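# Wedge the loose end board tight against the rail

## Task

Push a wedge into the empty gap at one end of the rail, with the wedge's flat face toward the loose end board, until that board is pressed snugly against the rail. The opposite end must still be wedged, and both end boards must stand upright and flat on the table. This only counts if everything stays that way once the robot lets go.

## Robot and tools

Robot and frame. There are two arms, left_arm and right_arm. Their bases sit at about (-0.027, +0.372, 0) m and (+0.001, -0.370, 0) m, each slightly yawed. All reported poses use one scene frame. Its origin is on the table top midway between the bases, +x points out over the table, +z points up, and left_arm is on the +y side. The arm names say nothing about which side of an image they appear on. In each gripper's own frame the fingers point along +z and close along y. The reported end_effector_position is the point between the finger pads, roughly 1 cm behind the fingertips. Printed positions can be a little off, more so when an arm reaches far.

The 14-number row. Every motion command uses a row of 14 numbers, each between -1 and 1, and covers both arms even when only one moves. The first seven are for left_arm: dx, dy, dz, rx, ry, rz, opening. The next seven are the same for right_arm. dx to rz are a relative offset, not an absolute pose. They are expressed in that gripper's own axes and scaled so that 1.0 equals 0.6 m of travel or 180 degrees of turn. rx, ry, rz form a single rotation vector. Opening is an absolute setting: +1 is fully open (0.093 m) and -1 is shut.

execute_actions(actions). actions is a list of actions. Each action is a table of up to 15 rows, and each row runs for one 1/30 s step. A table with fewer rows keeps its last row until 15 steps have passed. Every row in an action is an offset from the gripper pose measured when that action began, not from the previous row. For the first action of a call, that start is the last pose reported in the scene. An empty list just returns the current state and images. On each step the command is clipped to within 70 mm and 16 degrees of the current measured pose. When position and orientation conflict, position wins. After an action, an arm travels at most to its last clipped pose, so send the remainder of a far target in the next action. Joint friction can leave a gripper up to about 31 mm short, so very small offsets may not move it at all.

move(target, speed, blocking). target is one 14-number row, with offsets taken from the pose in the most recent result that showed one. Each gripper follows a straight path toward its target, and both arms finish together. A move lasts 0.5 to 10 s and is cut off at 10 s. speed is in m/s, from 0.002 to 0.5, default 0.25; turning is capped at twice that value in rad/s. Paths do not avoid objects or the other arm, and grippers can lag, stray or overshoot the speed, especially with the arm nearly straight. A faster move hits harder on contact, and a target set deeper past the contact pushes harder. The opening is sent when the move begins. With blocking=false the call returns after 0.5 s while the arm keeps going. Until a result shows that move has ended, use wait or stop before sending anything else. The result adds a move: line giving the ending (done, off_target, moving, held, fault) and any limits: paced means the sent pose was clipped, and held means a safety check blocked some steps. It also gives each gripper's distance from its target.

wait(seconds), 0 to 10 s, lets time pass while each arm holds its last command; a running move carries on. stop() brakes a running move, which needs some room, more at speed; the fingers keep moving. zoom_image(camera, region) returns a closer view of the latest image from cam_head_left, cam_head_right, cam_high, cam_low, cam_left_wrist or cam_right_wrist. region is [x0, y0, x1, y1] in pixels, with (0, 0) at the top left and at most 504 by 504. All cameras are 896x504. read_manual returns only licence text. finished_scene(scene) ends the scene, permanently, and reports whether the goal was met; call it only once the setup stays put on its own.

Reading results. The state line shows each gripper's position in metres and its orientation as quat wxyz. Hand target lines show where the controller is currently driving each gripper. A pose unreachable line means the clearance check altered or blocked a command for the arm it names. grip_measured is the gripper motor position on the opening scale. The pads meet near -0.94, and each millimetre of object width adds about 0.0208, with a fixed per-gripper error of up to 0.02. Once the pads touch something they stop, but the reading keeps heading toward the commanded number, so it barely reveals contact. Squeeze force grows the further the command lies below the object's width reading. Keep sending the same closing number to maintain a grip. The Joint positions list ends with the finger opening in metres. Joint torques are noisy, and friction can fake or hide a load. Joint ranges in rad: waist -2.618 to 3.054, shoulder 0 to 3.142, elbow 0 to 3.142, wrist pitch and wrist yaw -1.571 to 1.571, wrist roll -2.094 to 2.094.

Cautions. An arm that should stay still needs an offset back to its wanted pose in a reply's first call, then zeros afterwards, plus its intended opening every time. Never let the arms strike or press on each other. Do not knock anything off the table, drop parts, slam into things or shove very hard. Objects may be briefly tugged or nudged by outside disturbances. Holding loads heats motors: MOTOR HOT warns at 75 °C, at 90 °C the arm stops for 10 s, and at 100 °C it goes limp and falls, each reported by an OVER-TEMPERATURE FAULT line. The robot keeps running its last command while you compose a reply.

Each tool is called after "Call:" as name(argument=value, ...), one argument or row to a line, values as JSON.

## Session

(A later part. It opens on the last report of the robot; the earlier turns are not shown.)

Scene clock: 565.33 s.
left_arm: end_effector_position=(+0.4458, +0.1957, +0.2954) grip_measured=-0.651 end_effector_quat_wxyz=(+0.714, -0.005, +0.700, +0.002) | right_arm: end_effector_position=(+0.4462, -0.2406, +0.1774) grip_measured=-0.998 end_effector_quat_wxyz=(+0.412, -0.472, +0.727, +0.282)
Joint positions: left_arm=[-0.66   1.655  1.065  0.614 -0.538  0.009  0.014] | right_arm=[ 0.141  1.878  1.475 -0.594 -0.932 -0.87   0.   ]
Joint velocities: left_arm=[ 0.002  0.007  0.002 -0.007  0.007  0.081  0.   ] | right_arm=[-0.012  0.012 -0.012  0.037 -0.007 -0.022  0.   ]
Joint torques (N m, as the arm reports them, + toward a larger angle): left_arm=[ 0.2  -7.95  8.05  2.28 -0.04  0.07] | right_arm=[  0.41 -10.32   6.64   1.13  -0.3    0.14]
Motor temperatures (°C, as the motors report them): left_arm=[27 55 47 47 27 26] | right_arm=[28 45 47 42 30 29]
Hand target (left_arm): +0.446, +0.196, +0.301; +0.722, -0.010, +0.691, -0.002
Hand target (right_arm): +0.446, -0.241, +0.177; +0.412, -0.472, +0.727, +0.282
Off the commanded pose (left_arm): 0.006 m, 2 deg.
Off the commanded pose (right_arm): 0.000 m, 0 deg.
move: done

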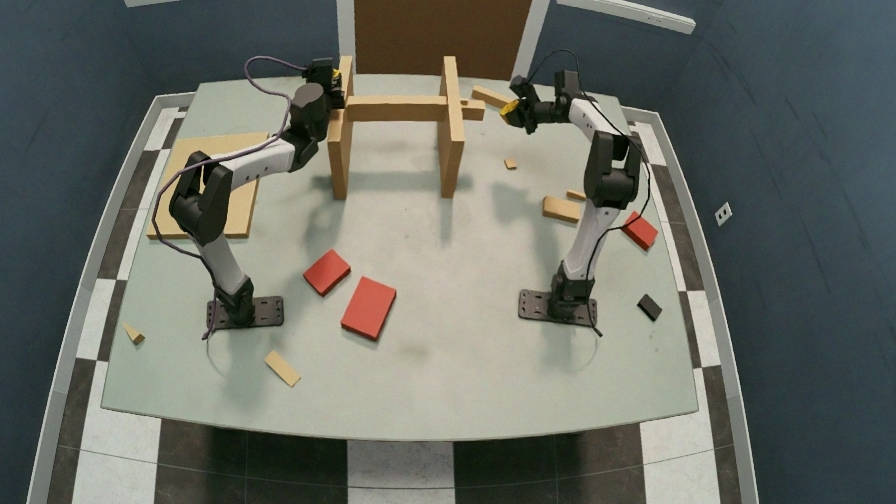

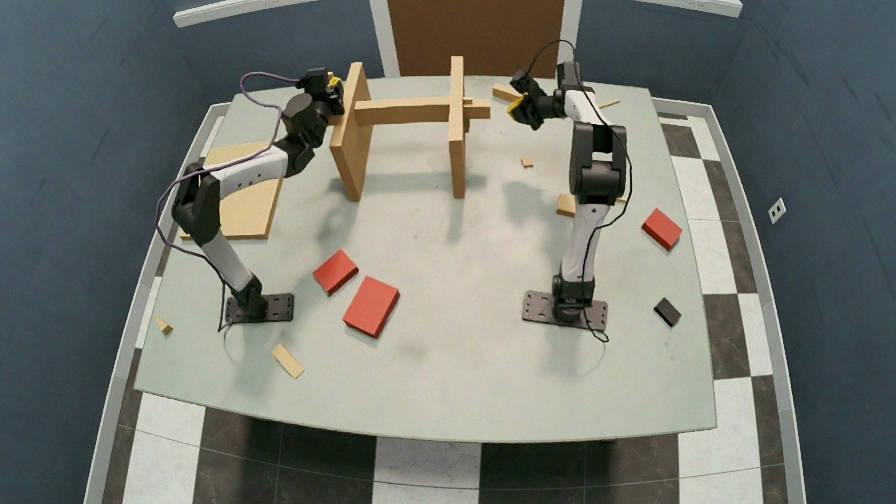

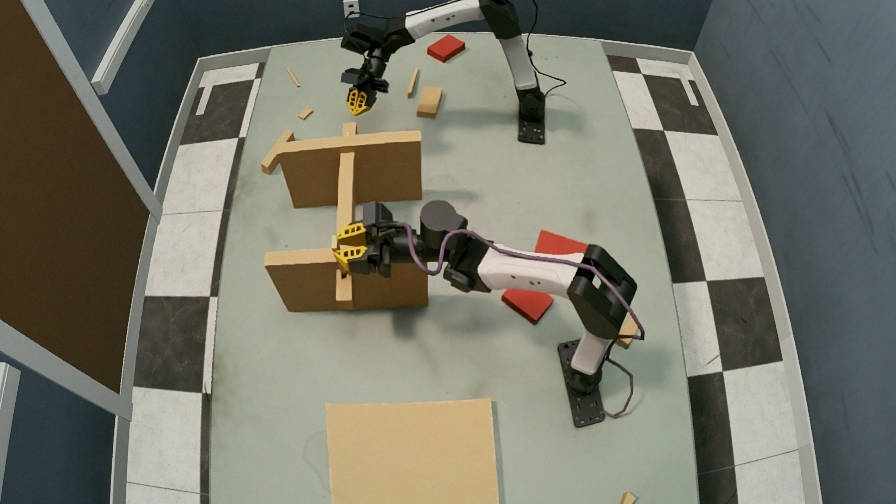

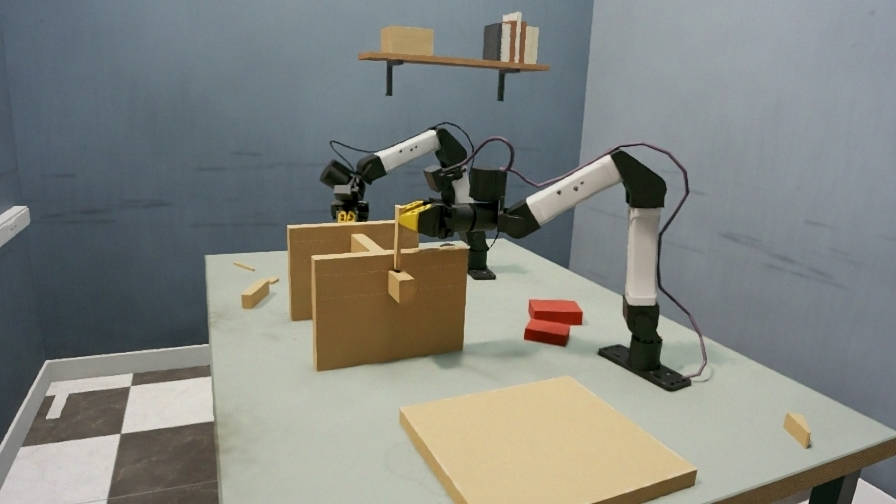

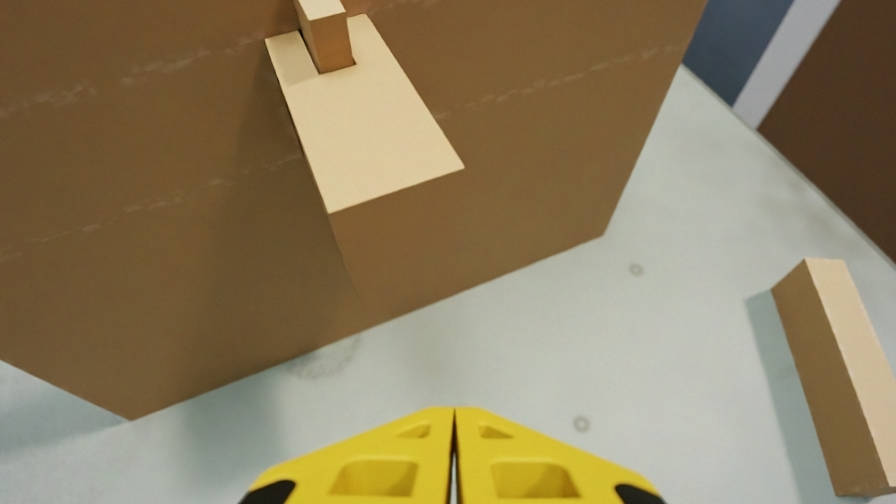

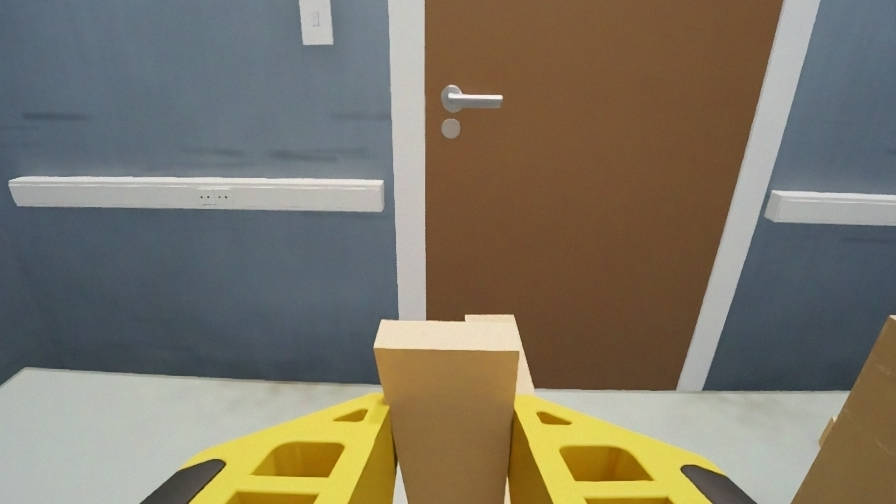

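Call:
move(
  target=[0.0334, -0.0017, 0.0025, 0, 0, 0, -0.7, 0, 0, 0, 0, 0, 0, -1],
  speed=0.015,
)

Call:
zoom_image(
  camera="cam_low",
  region=[360, 190, 460, 310],
)

Call:
zoom_image(
  camera="cam_high",
  region=[300, 220, 400, 310],
)

Scene clock: 585.80 s.
left_arm: end_effector_position=(+0.4472, +0.1950, +0.2813) grip_measured=-0.651 end_effector_quat_wxyz=(+0.713, -0.004, +0.701, +0.003) | right_arm: end_effector_position=(+0.4462, -0.2406, +0.1774) grip_measured=-0.998 end_effector_quat_wxyz=(+0.412, -0.472, +0.727, +0.282)
Joint positions: left_arm=[-0.66   1.68   1.036  0.665 -0.538  0.009  0.014] | right_arm=[ 0.141  1.878  1.475 -0.594 -0.932 -0.87   0.   ]
Joint velocities: left_arm=[-0.007 -0.002  0.002  0.022 -0.037  0.022  0.   ] | right_arm=[-0.017 -0.002  0.007 -0.007 -0.007 -0.037  0.   ]
Joint torques (N m, as the arm reports them, + toward a larger angle): left_arm=[ 0.12 -7.14  6.88  2.26  0.03  0.07] | right_arm=[  0.41 -10.32   6.64   1.13  -0.3    0.14]
Motor temperatures (°C, as the motors report them): left_arm=[27 55 48 48 27 26] | right_arm=[28 46 47 42 30 29]
Hand target (left_arm): +0.448, +0.195, +0.276; +0.714, -0.004, +0.700, +0.002
Hand target (right_arm): +0.446, -0.241, +0.177; +0.412, -0.472, +0.727, +0.282
Off the commanded pose (left_arm): 0.006 m, 0 deg.
Off the commanded pose (right_arm): 0.000 m, 0 deg.
move: done

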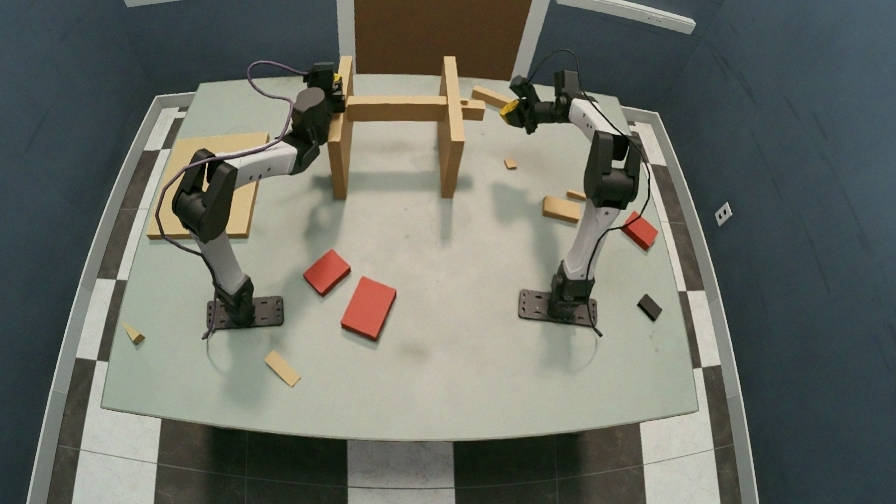

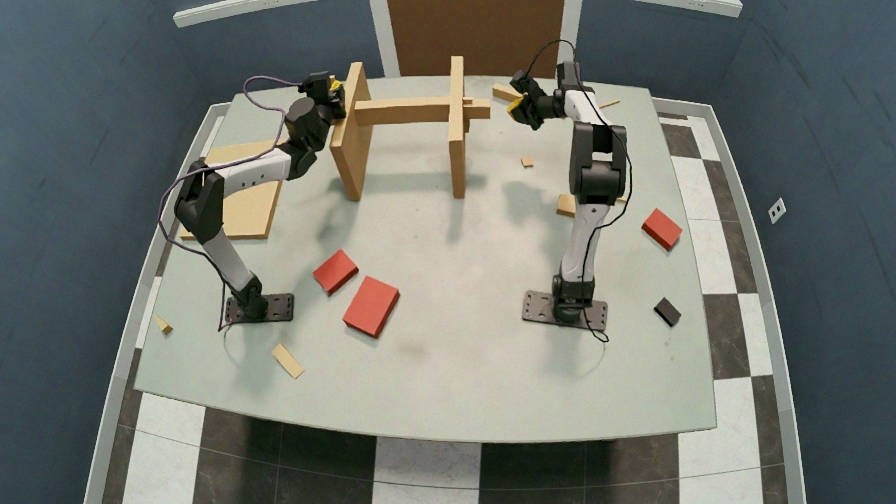

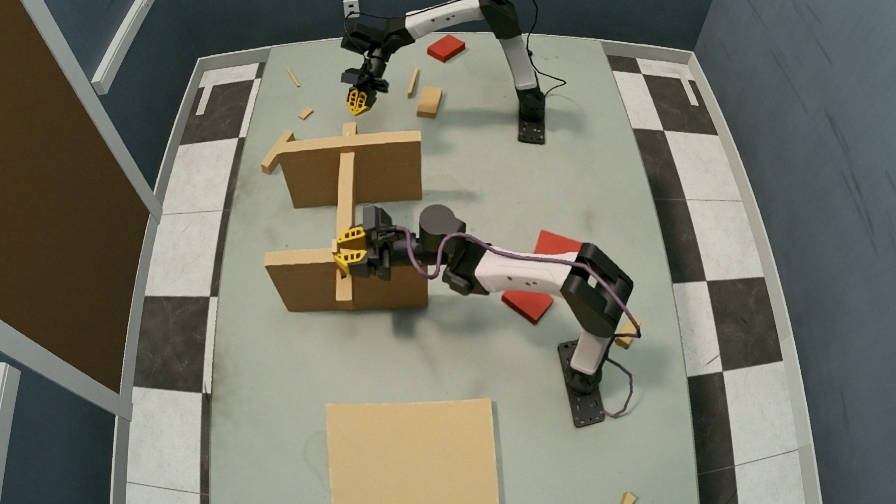

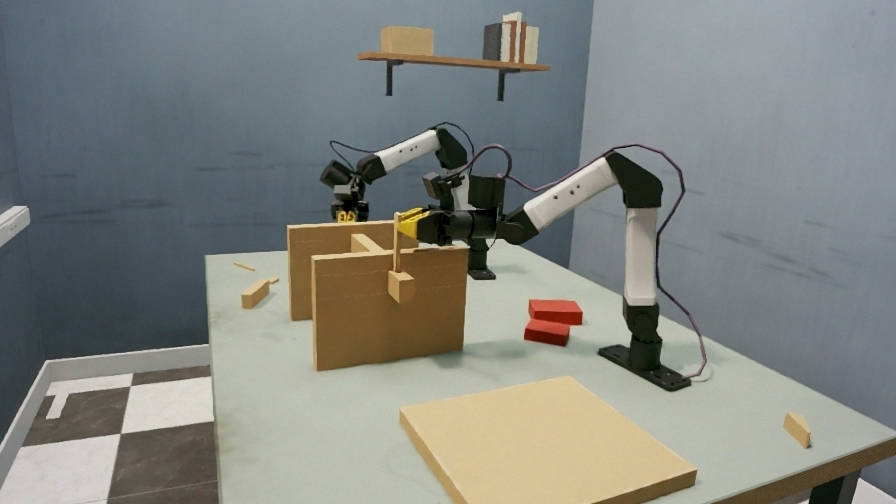

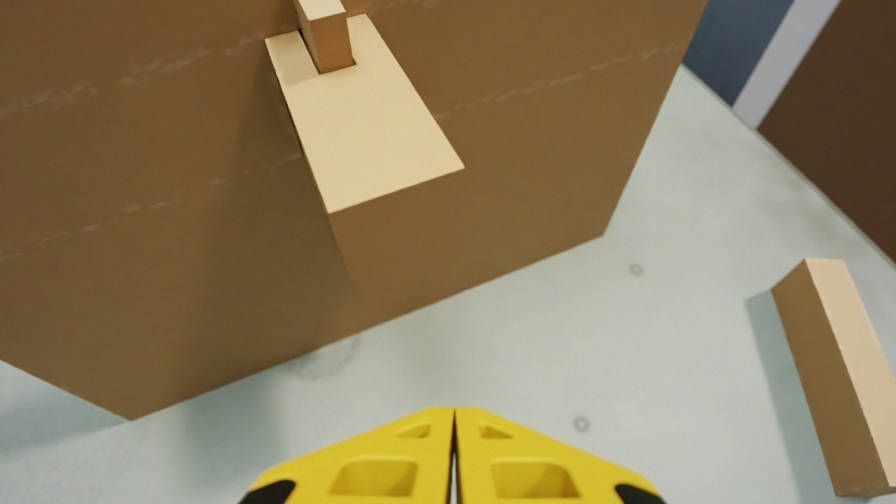

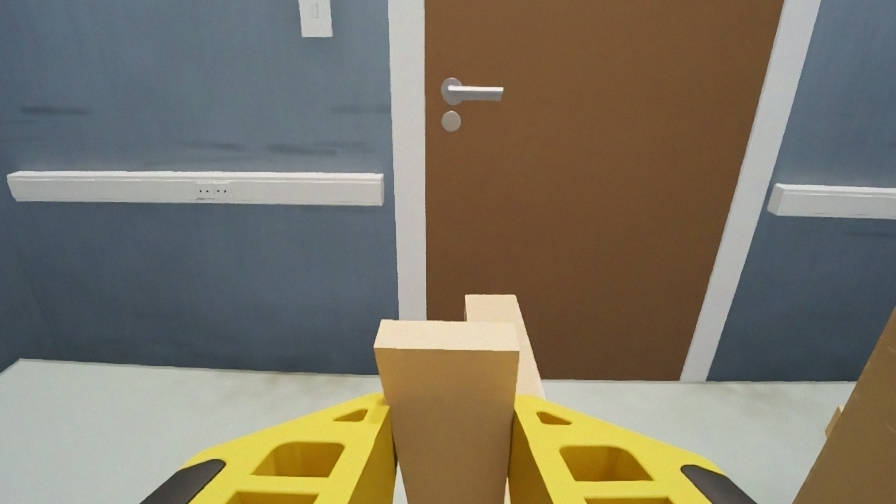

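Region (360, 190, 460, 310) of cam_low's 896x504 image, scaled by 4.200, with more detail than that image has.

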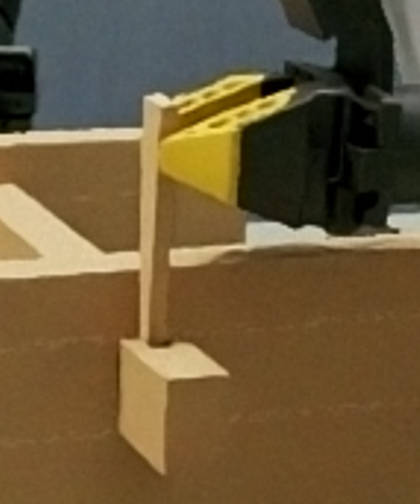

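Region (300, 220, 400, 310) of cam_high's 896x504 image, scaled by 5.040, with more detail than that image has; it fills the top 454 rows of this view, and the rest is white.

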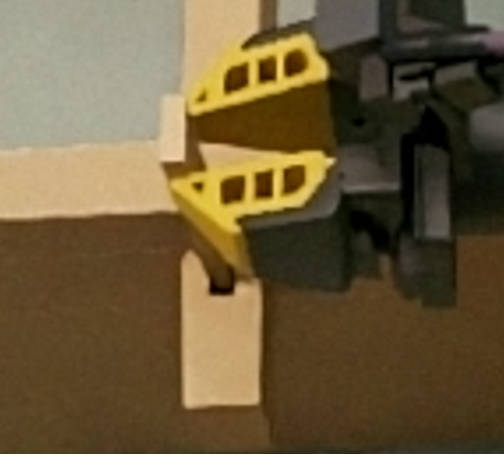

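Call:
move(
  target=[0.0383, -0.0002, -0.0001, 0, 0, 0, -0.7, 0, 0, 0, 0, 0, 0, -1],
  speed=0.015,
)

Call:
zoom_image(
  camera="cam_low",
  region=[360, 190, 510, 310],
)

Call:
zoom_image(
  camera="cam_head_right",
  region=[280, 50, 400, 150],
)

Scene clock: 600.00 s.
left_arm: end_effector_position=(+0.4473, +0.1950, +0.2654) grip_measured=-0.651 end_effector_quat_wxyz=(+0.714, -0.004, +0.700, +0.003) | right_arm: end_effector_position=(+0.4462, -0.2406, +0.1774) grip_measured=-0.998 end_effector_quat_wxyz=(+0.412, -0.472, +0.727, +0.282)
Joint positions: left_arm=[-0.66   1.708  0.997  0.732 -0.539  0.009  0.014] | right_arm=[ 0.141  1.878  1.475 -0.594 -0.932 -0.87   0.   ]
Joint velocities: left_arm=[-0.007  0.007 -0.002 -0.007  0.007  0.022 -0.001] | right_arm=[-0.002  0.007 -0.007 -0.066  0.037 -0.022  0.   ]
Joint torques (N m, as the arm reports them, + toward a larger angle): left_arm=[ 0.05 -7.16  6.55  2.21  0.02  0.09] | right_arm=[  0.41 -10.32   6.63   1.13  -0.3    0.14]
Motor temperatures (°C, as the motors report them): left_arm=[27 54 48 49 27 26] | right_arm=[28 46 48 42 30 29]
Hand target (left_arm): +0.448, +0.195, +0.258; +0.713, -0.004, +0.701, +0.003
Hand target (right_arm): +0.446, -0.241, +0.177; +0.412, -0.472, +0.727, +0.282
Off the commanded pose (left_arm): 0.007 m, 0 deg.
Off the commanded pose (right_arm): 0.000 m, 0 deg.
move: done

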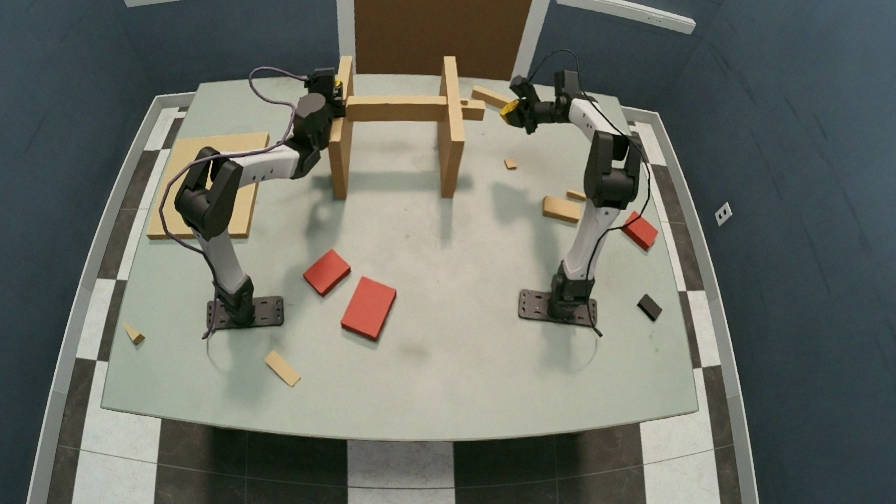

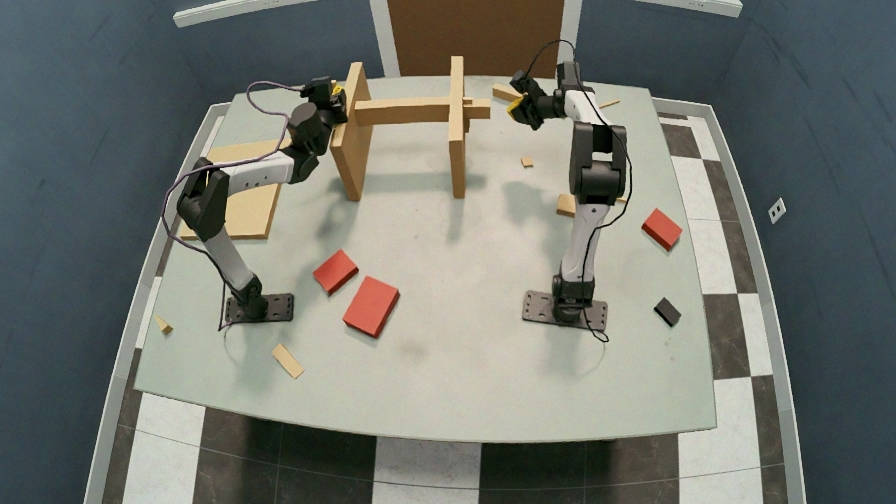

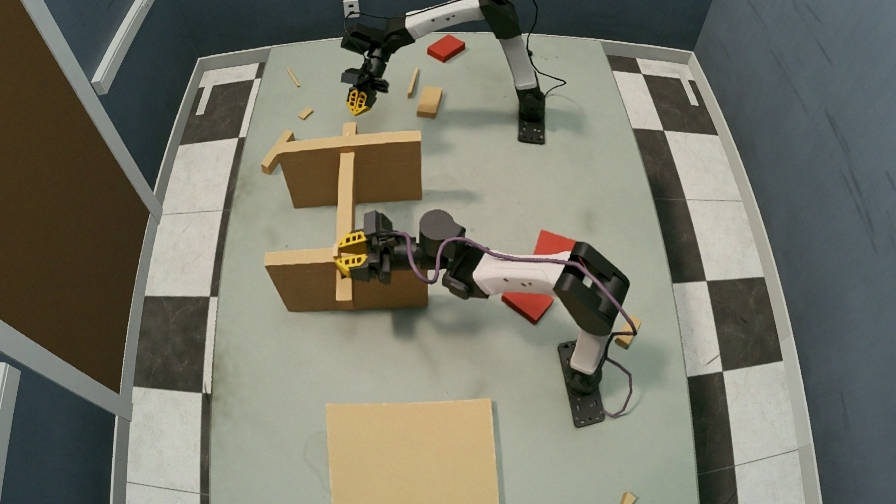

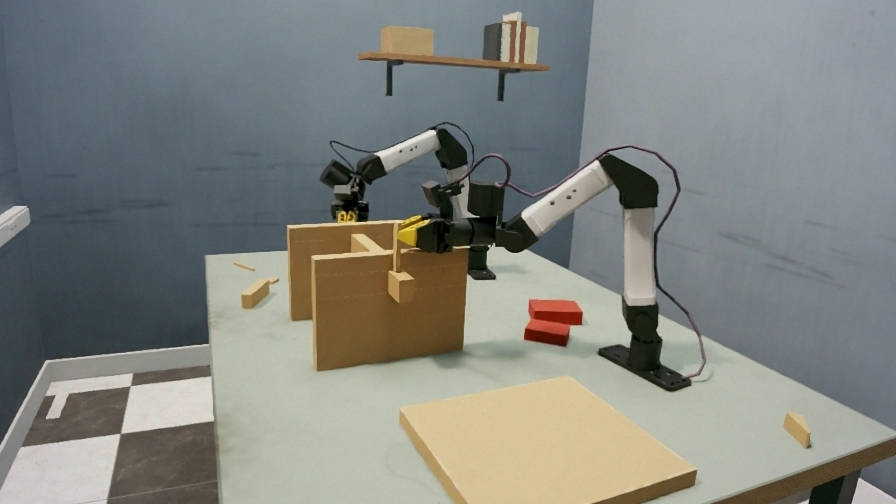

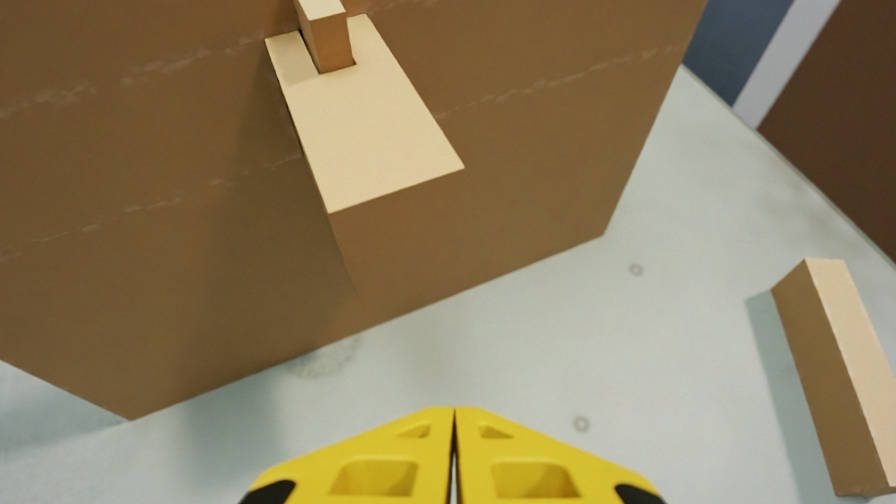

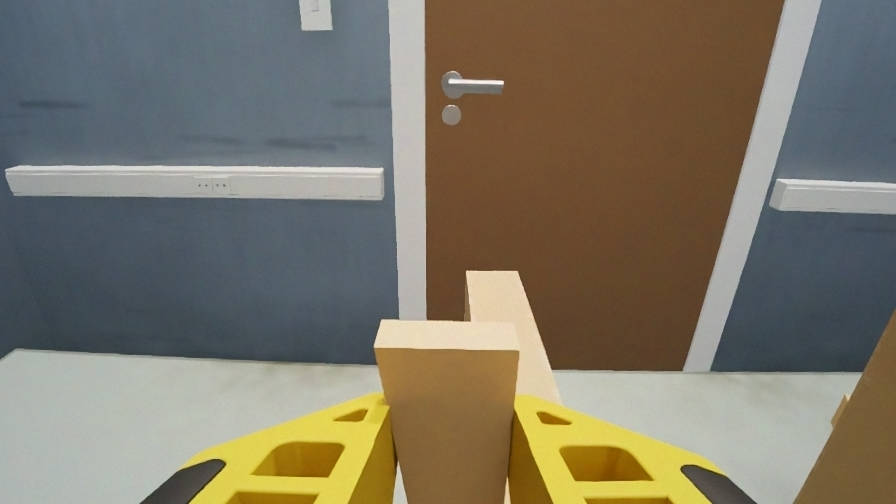

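Region (360, 190, 510, 310) of cam_low's 896x504 image, scaled by 3.360, with more detail than that image has; it fills the top 403 rows of this view, and the rest is white.

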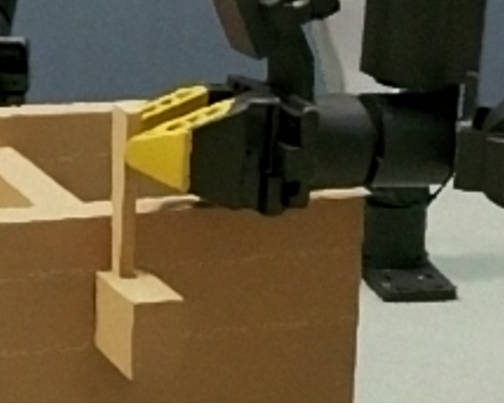

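Region (280, 50, 400, 150) of cam_head_right's 896x504 image, scaled by 4.200, with more detail than that image has.

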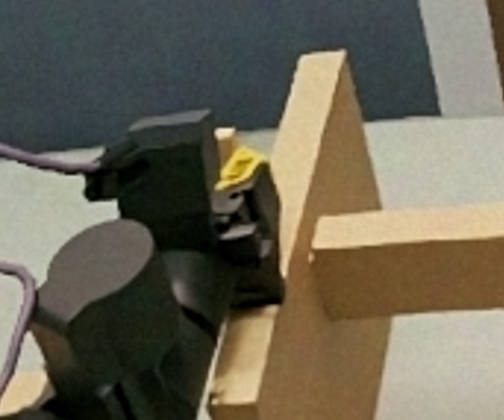

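Call:
execute_actions(
  actions=[
    [[0,0,0,0,0,0,-0.63,0,0,0,0,0,0,-1],[0,0,0,0,0,0,-0.6,0,0,0,0,0,0,-1],[0,0,0,0,0,0,-0.57,0,0,0,0,0,0,-1],[0,0,0,0,0,0,-0.55,0,0,0,0,0,0,-1],[0,0,0,0,0,0,-0.53,0,0,0,0,0,0,-1],[0,0,0,0,0,0,-0.52,0,0,0,0,0,0,-1],[0,0,0,0,0,0,-0.51,0,0,0,0,0,0,-1],[0,0,0,0,0,0,-0.505,0,0,0,0,0,0,-1],[0,0,0,0,0,0,-0.5,0,0,0,0,0,0,-1],[0,0,0,0,0,0,-0.497,0,0,0,0,0,0,-1],[0,0,0,0,0,0,-0.494,0,0,0,0,0,0,-1],[0,0,0,0,0,0,-0.491,0,0,0,0,0,0,-1],[0,0,0,0,0,0,-0.488,0,0,0,0,0,0,-1],[0,0,0,0,0,0,-0.485,0,0,0,0,0,0,-1],[0,0,0,0,0,0,-0.482,0,0,0,0,0,0,-1]],
    [[0,0,0,0,0,0,-0.479,0,0,0,0,0,0,-1],[0,0,0,0,0,0,-0.476,0,0,0,0,0,0,-1],[0,0,0,0,0,0,-0.473,0,0,0,0,0,0,-1],[0,0,0,0,0,0,-0.47,0,0,0,0,0,0,-1],[0,0,0,0,0,0,-0.467,0,0,0,0,0,0,-1],[0,0,0,0,0,0,-0.464,0,0,0,0,0,0,-1],[0,0,0,0,0,0,-0.461,0,0,0,0,0,0,-1],[0,0,0,0,0,0,-0.458,0,0,0,0,0,0,-1],[0,0,0,0,0,0,-0.455,0,0,0,0,0,0,-1],[0,0,0,0,0,0,-0.452,0,0,0,0,0,0,-1],[0,0,0,0,0,0,-0.449,0,0,0,0,0,0,-1],[0,0,0,0,0,0,-0.446,0,0,0,0,0,0,-1],[0,0,0,0,0,0,-0.443,0,0,0,0,0,0,-1],[0,0,0,0,0,0,-0.44,0,0,0,0,0,0,-1],[0,0,0,0,0,0,-0.437,0,0,0,0,0,0,-1]],
  ],
)

Call:
zoom_image(
  camera="cam_low",
  region=[360, 190, 510, 310],
)

Scene clock: 621.13 s.
left_arm: end_effector_position=(+0.4473, +0.1958, +0.2654) grip_measured=-0.440 end_effector_quat_wxyz=(+0.714, -0.006, +0.700, +0.005) | right_arm: end_effector_position=(+0.4462, -0.2406, +0.1774) grip_measured=-0.998 end_effector_quat_wxyz=(+0.412, -0.472, +0.727, +0.282)
Joint positions: left_arm=[-0.66   1.708  0.997  0.733 -0.544  0.009  0.024] | right_arm=[ 0.141  1.878  1.475 -0.594 -0.932 -0.87   0.   ]
Joint velocities: left_arm=[-0.007 -0.012 -0.012 -0.007 -0.051 -0.022  0.004] | right_arm=[ 0.022 -0.012 -0.017 -0.022 -0.007 -0.007  0.   ]
Joint torques (N m, as the arm reports them, + toward a larger angle): left_arm=[ 0.29 -8.3   7.76  1.92  0.02  0.11] | right_arm=[  0.42 -10.32   6.63   1.13  -0.3    0.15]
Motor temperatures (°C, as the motors report them): left_arm=[27 54 47 49 27 26] | right_arm=[28 46 48 42 30 29]
Hand target (left_arm): +0.447, +0.196, +0.265; +0.714, -0.006, +0.700, +0.005
Hand target (right_arm): +0.446, -0.241, +0.177; +0.412, -0.472, +0.727, +0.282
Off the commanded pose (left_arm): 0.000 m, 0 deg.
Off the commanded pose (right_arm): 0.000 m, 0 deg.

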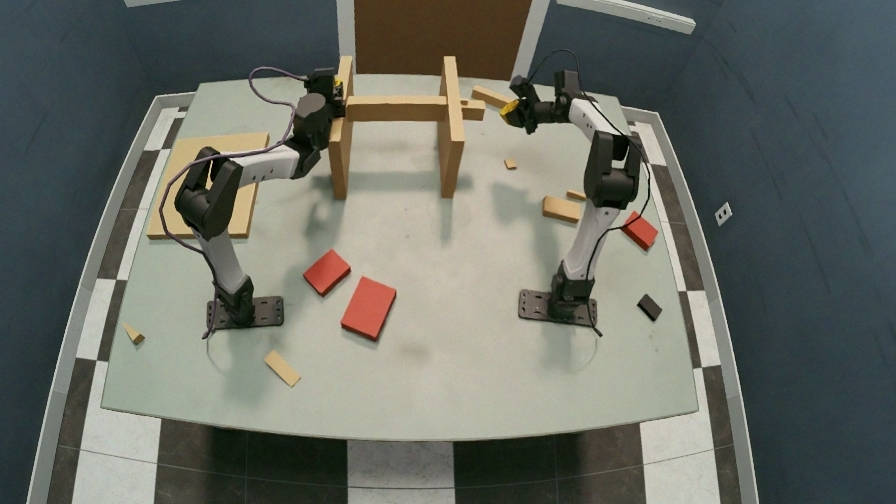

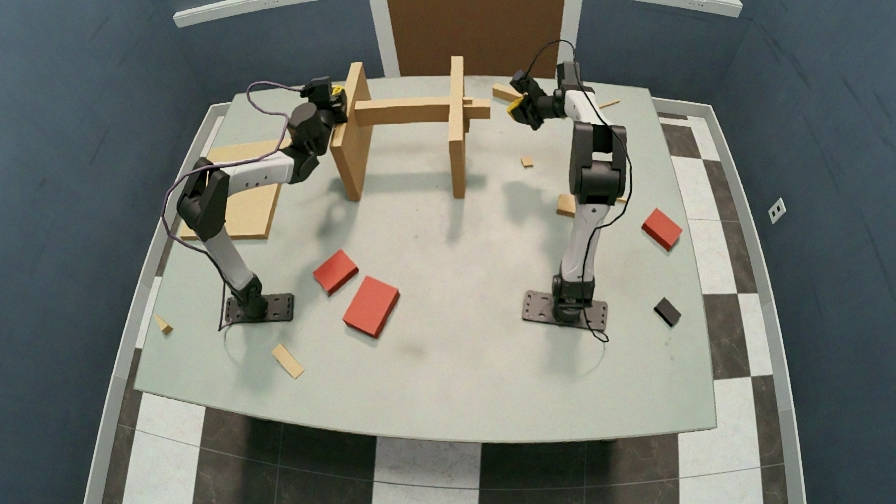

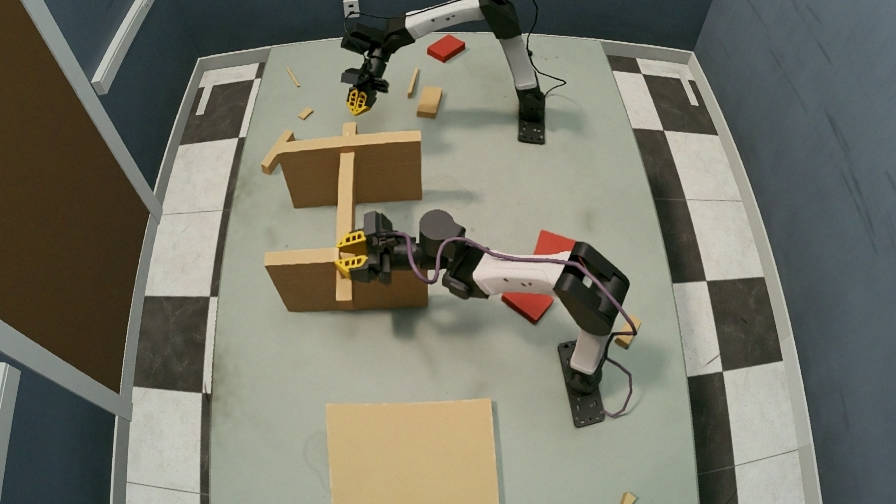

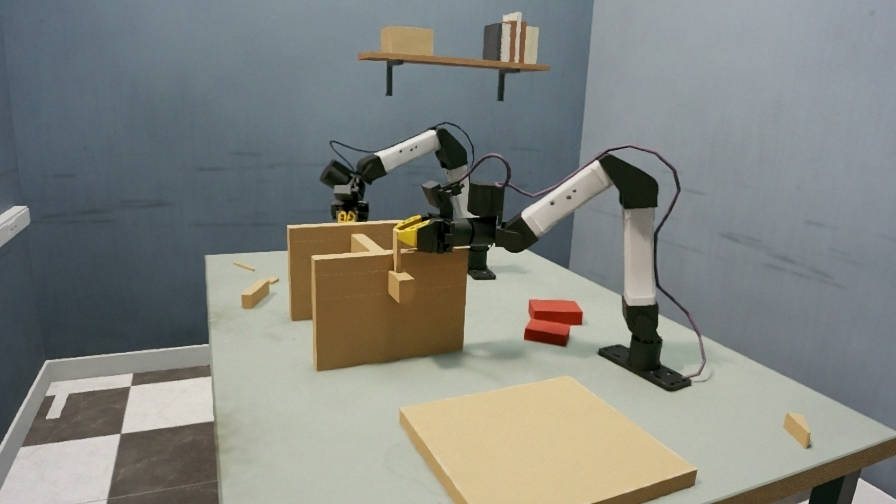

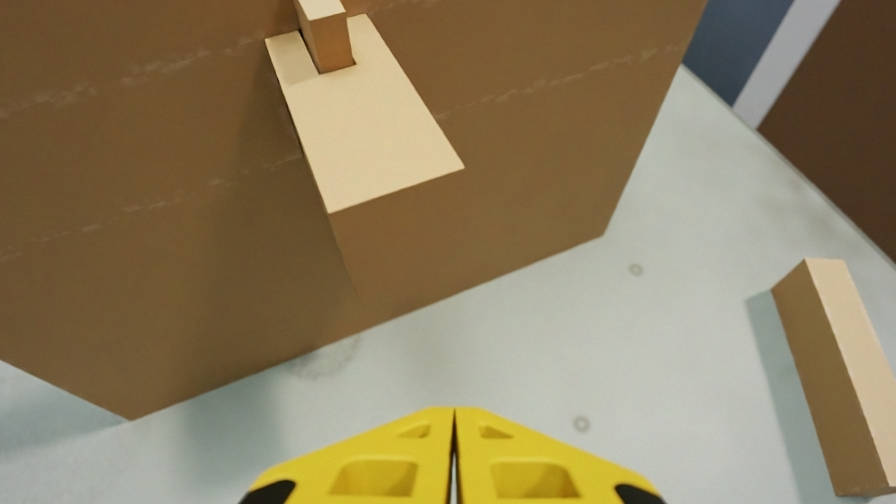

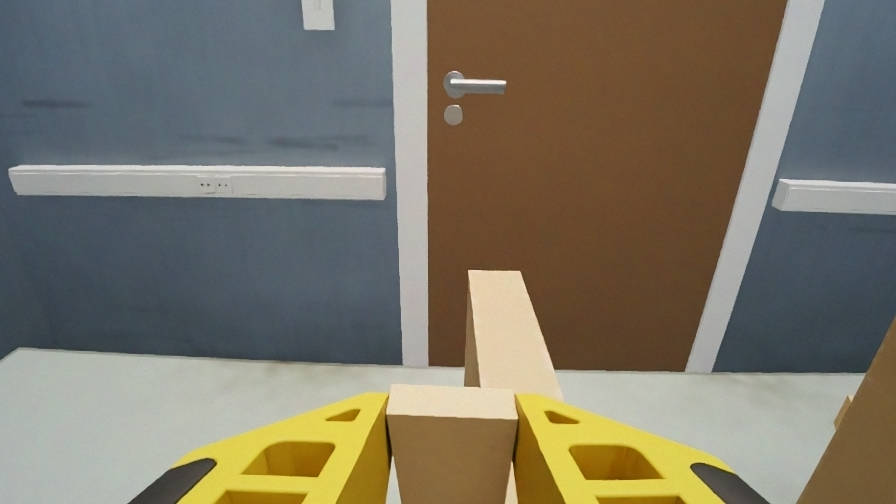

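Region (360, 190, 510, 310) of cam_low's 896x504 image, scaled by 3.360, with more detail than that image has; it fills the top 403 rows of this view, and the rest is white.

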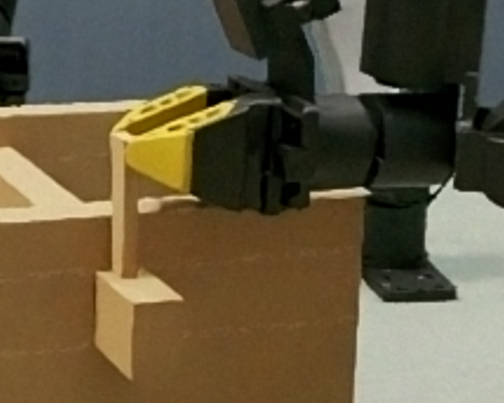

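Call:
execute_actions(
  actions=[
    [[0,0,0,0,0,0,-0.435,0,0,0,0,0,0,-1],[0,0,0,0,0,0,-0.433,0,0,0,0,0,0,-1],[0,0,0,0,0,0,-0.431,0,0,0,0,0,0,-1],[0,0,0,0,0,0,-0.429,0,0,0,0,0,0,-1],[0,0,0,0,0,0,-0.427,0,0,0,0,0,0,-1],[0,0,0,0,0,0,-0.425,0,0,0,0,0,0,-1],[0,0,0,0,0,0,-0.423,0,0,0,0,0,0,-1],[0,0,0,0,0,0,-0.421,0,0,0,0,0,0,-1],[0,0,0,0,0,0,-0.419,0,0,0,0,0,0,-1],[0,0,0,0,0,0,-0.416,0,0,0,0,0,0,-1],[0,0,0,0,0,0,-0.413,0,0,0,0,0,0,-1],[0,0,0,0,0,0,-0.41,0,0,0,0,0,0,-1],[0,0,0,0,0,0,-0.406,0,0,0,0,0,0,-1],[0,0,0,0,0,0,-0.402,0,0,0,0,0,0,-1],[0,0,0,0,0,0,-0.398,0,0,0,0,0,0,-1]],
  ],
)

Call:
zoom_image(
  camera="cam_low",
  region=[360, 190, 510, 330],
)

Scene clock: 628.53 s.
left_arm: end_effector_position=(+0.4473, +0.1958, +0.2654) grip_measured=-0.402 end_effector_quat_wxyz=(+0.714, -0.006, +0.700, +0.005) | right_arm: end_effector_position=(+0.4462, -0.2406, +0.1774) grip_measured=-0.998 end_effector_quat_wxyz=(+0.412, -0.472, +0.727, +0.282)
Joint positions: left_arm=[-0.66   1.708  0.997  0.733 -0.544  0.009  0.026] | right_arm=[ 0.141  1.878  1.475 -0.594 -0.932 -0.87   0.   ]
Joint velocities: left_arm=[-0.012 -0.012  0.007  0.022 -0.022  0.037  0.004] | right_arm=[ 0.022 -0.012 -0.002 -0.022 -0.037 -0.022  0.   ]
Joint torques (N m, as the arm reports them, + toward a larger angle): left_arm=[ 0.15 -8.13  7.71  1.95  0.04  0.08] | right_arm=[  0.41 -10.32   6.64   1.13  -0.3    0.14]
Motor temperatures (°C, as the motors report them): left_arm=[27 54 48 49 27 26] | right_arm=[28 46 48 42 30 29]
Hand target (left_arm): +0.447, +0.196, +0.265; +0.714, -0.006, +0.700, +0.005
Hand target (right_arm): +0.446, -0.241, +0.177; +0.412, -0.472, +0.727, +0.282
Off the commanded pose (left_arm): 0.000 m, 0 deg.
Off the commanded pose (right_arm): 0.000 m, 0 deg.

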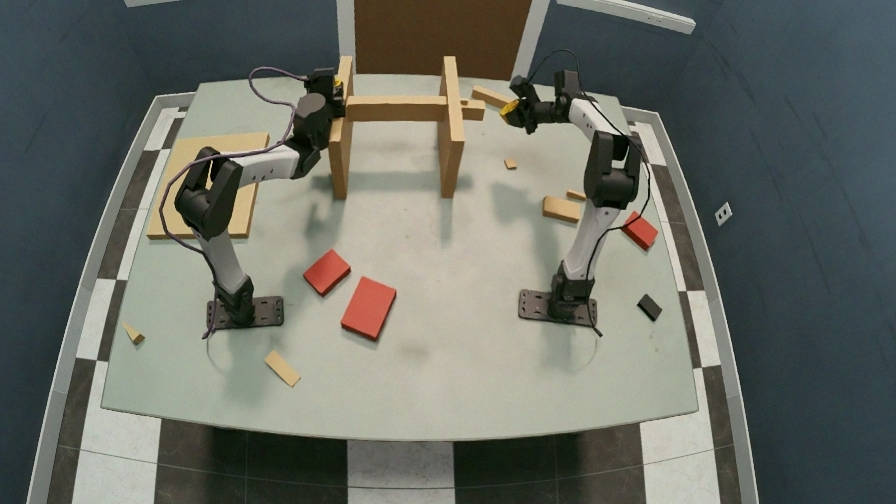

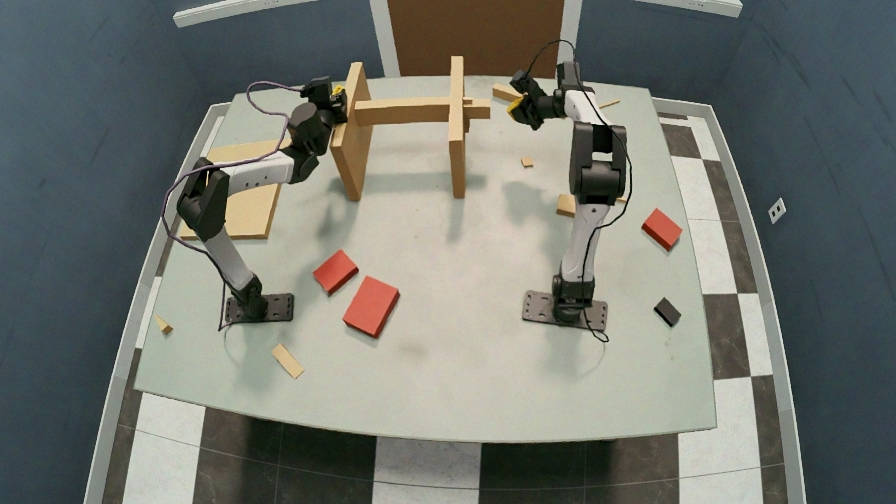

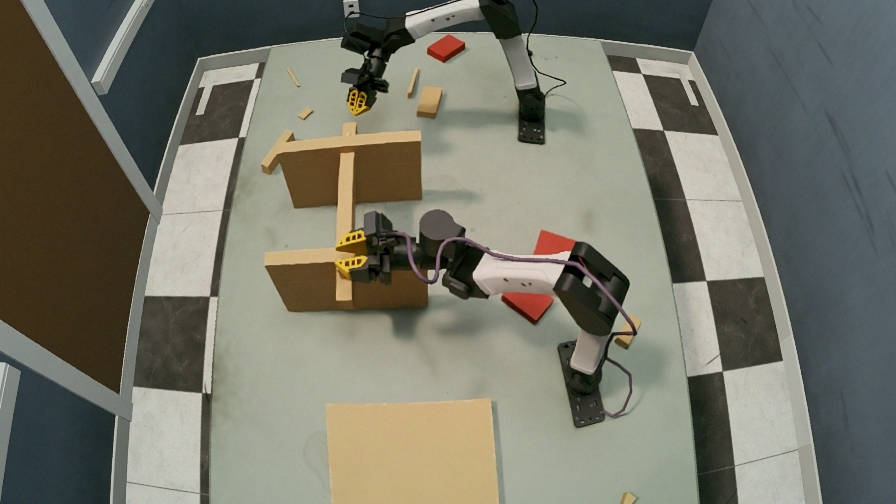

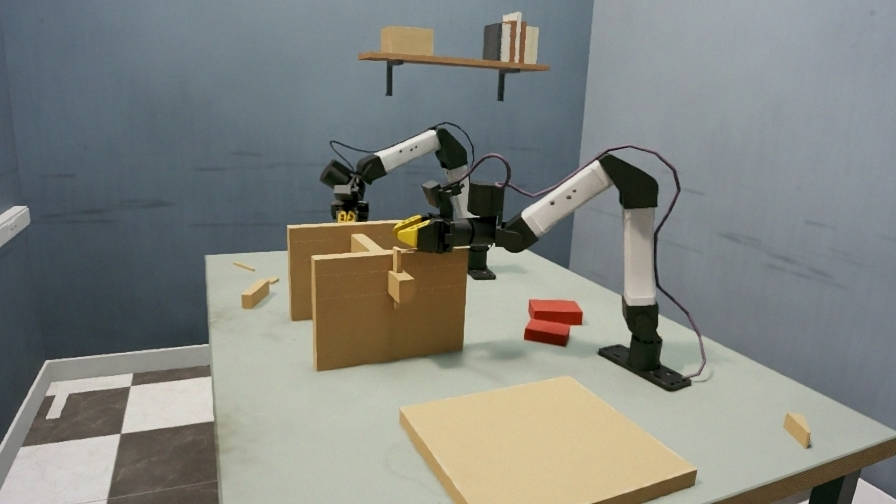

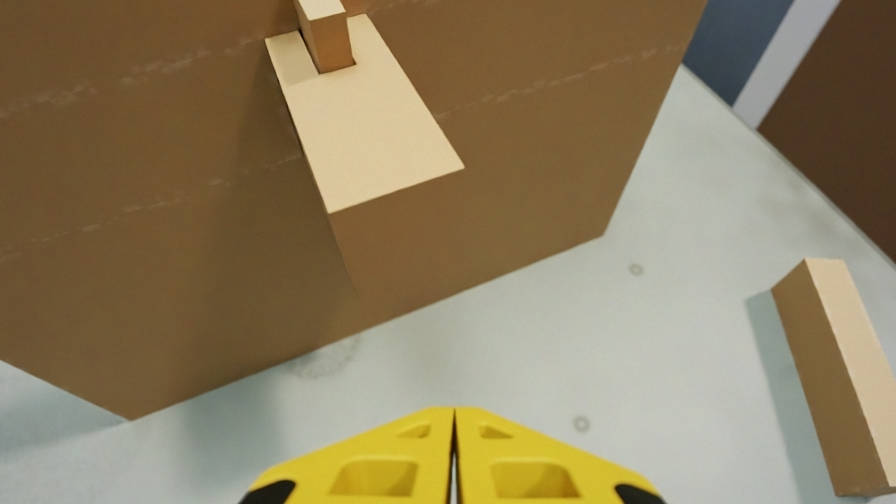

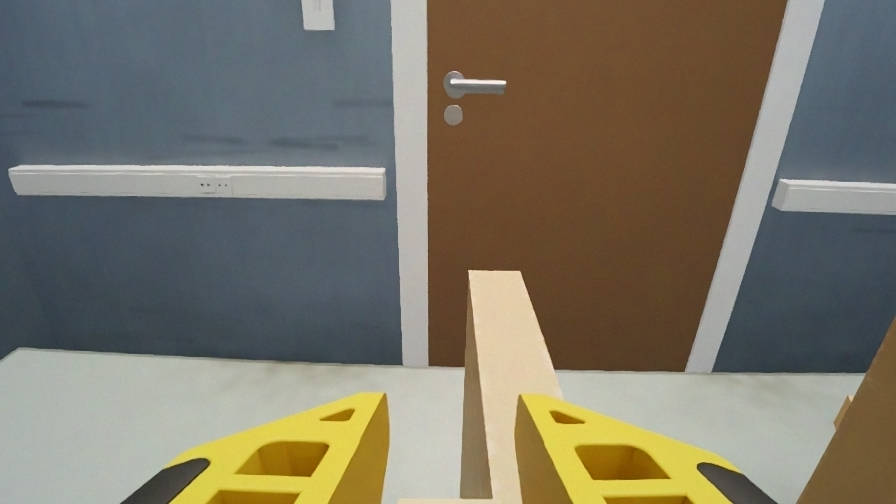

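Region (360, 190, 510, 330) of cam_low's 896x504 image, scaled by 3.360, with more detail than that image has; it fills the top 470 rows of this view, and the rest is white.

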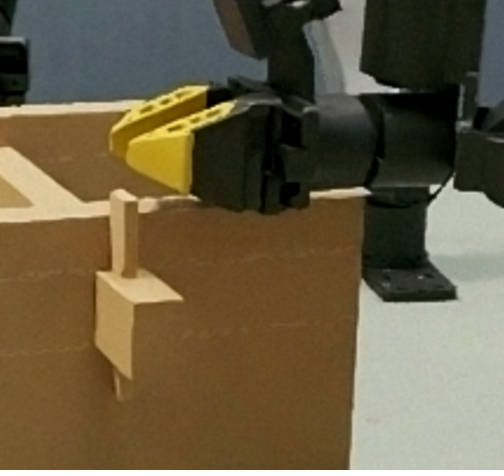

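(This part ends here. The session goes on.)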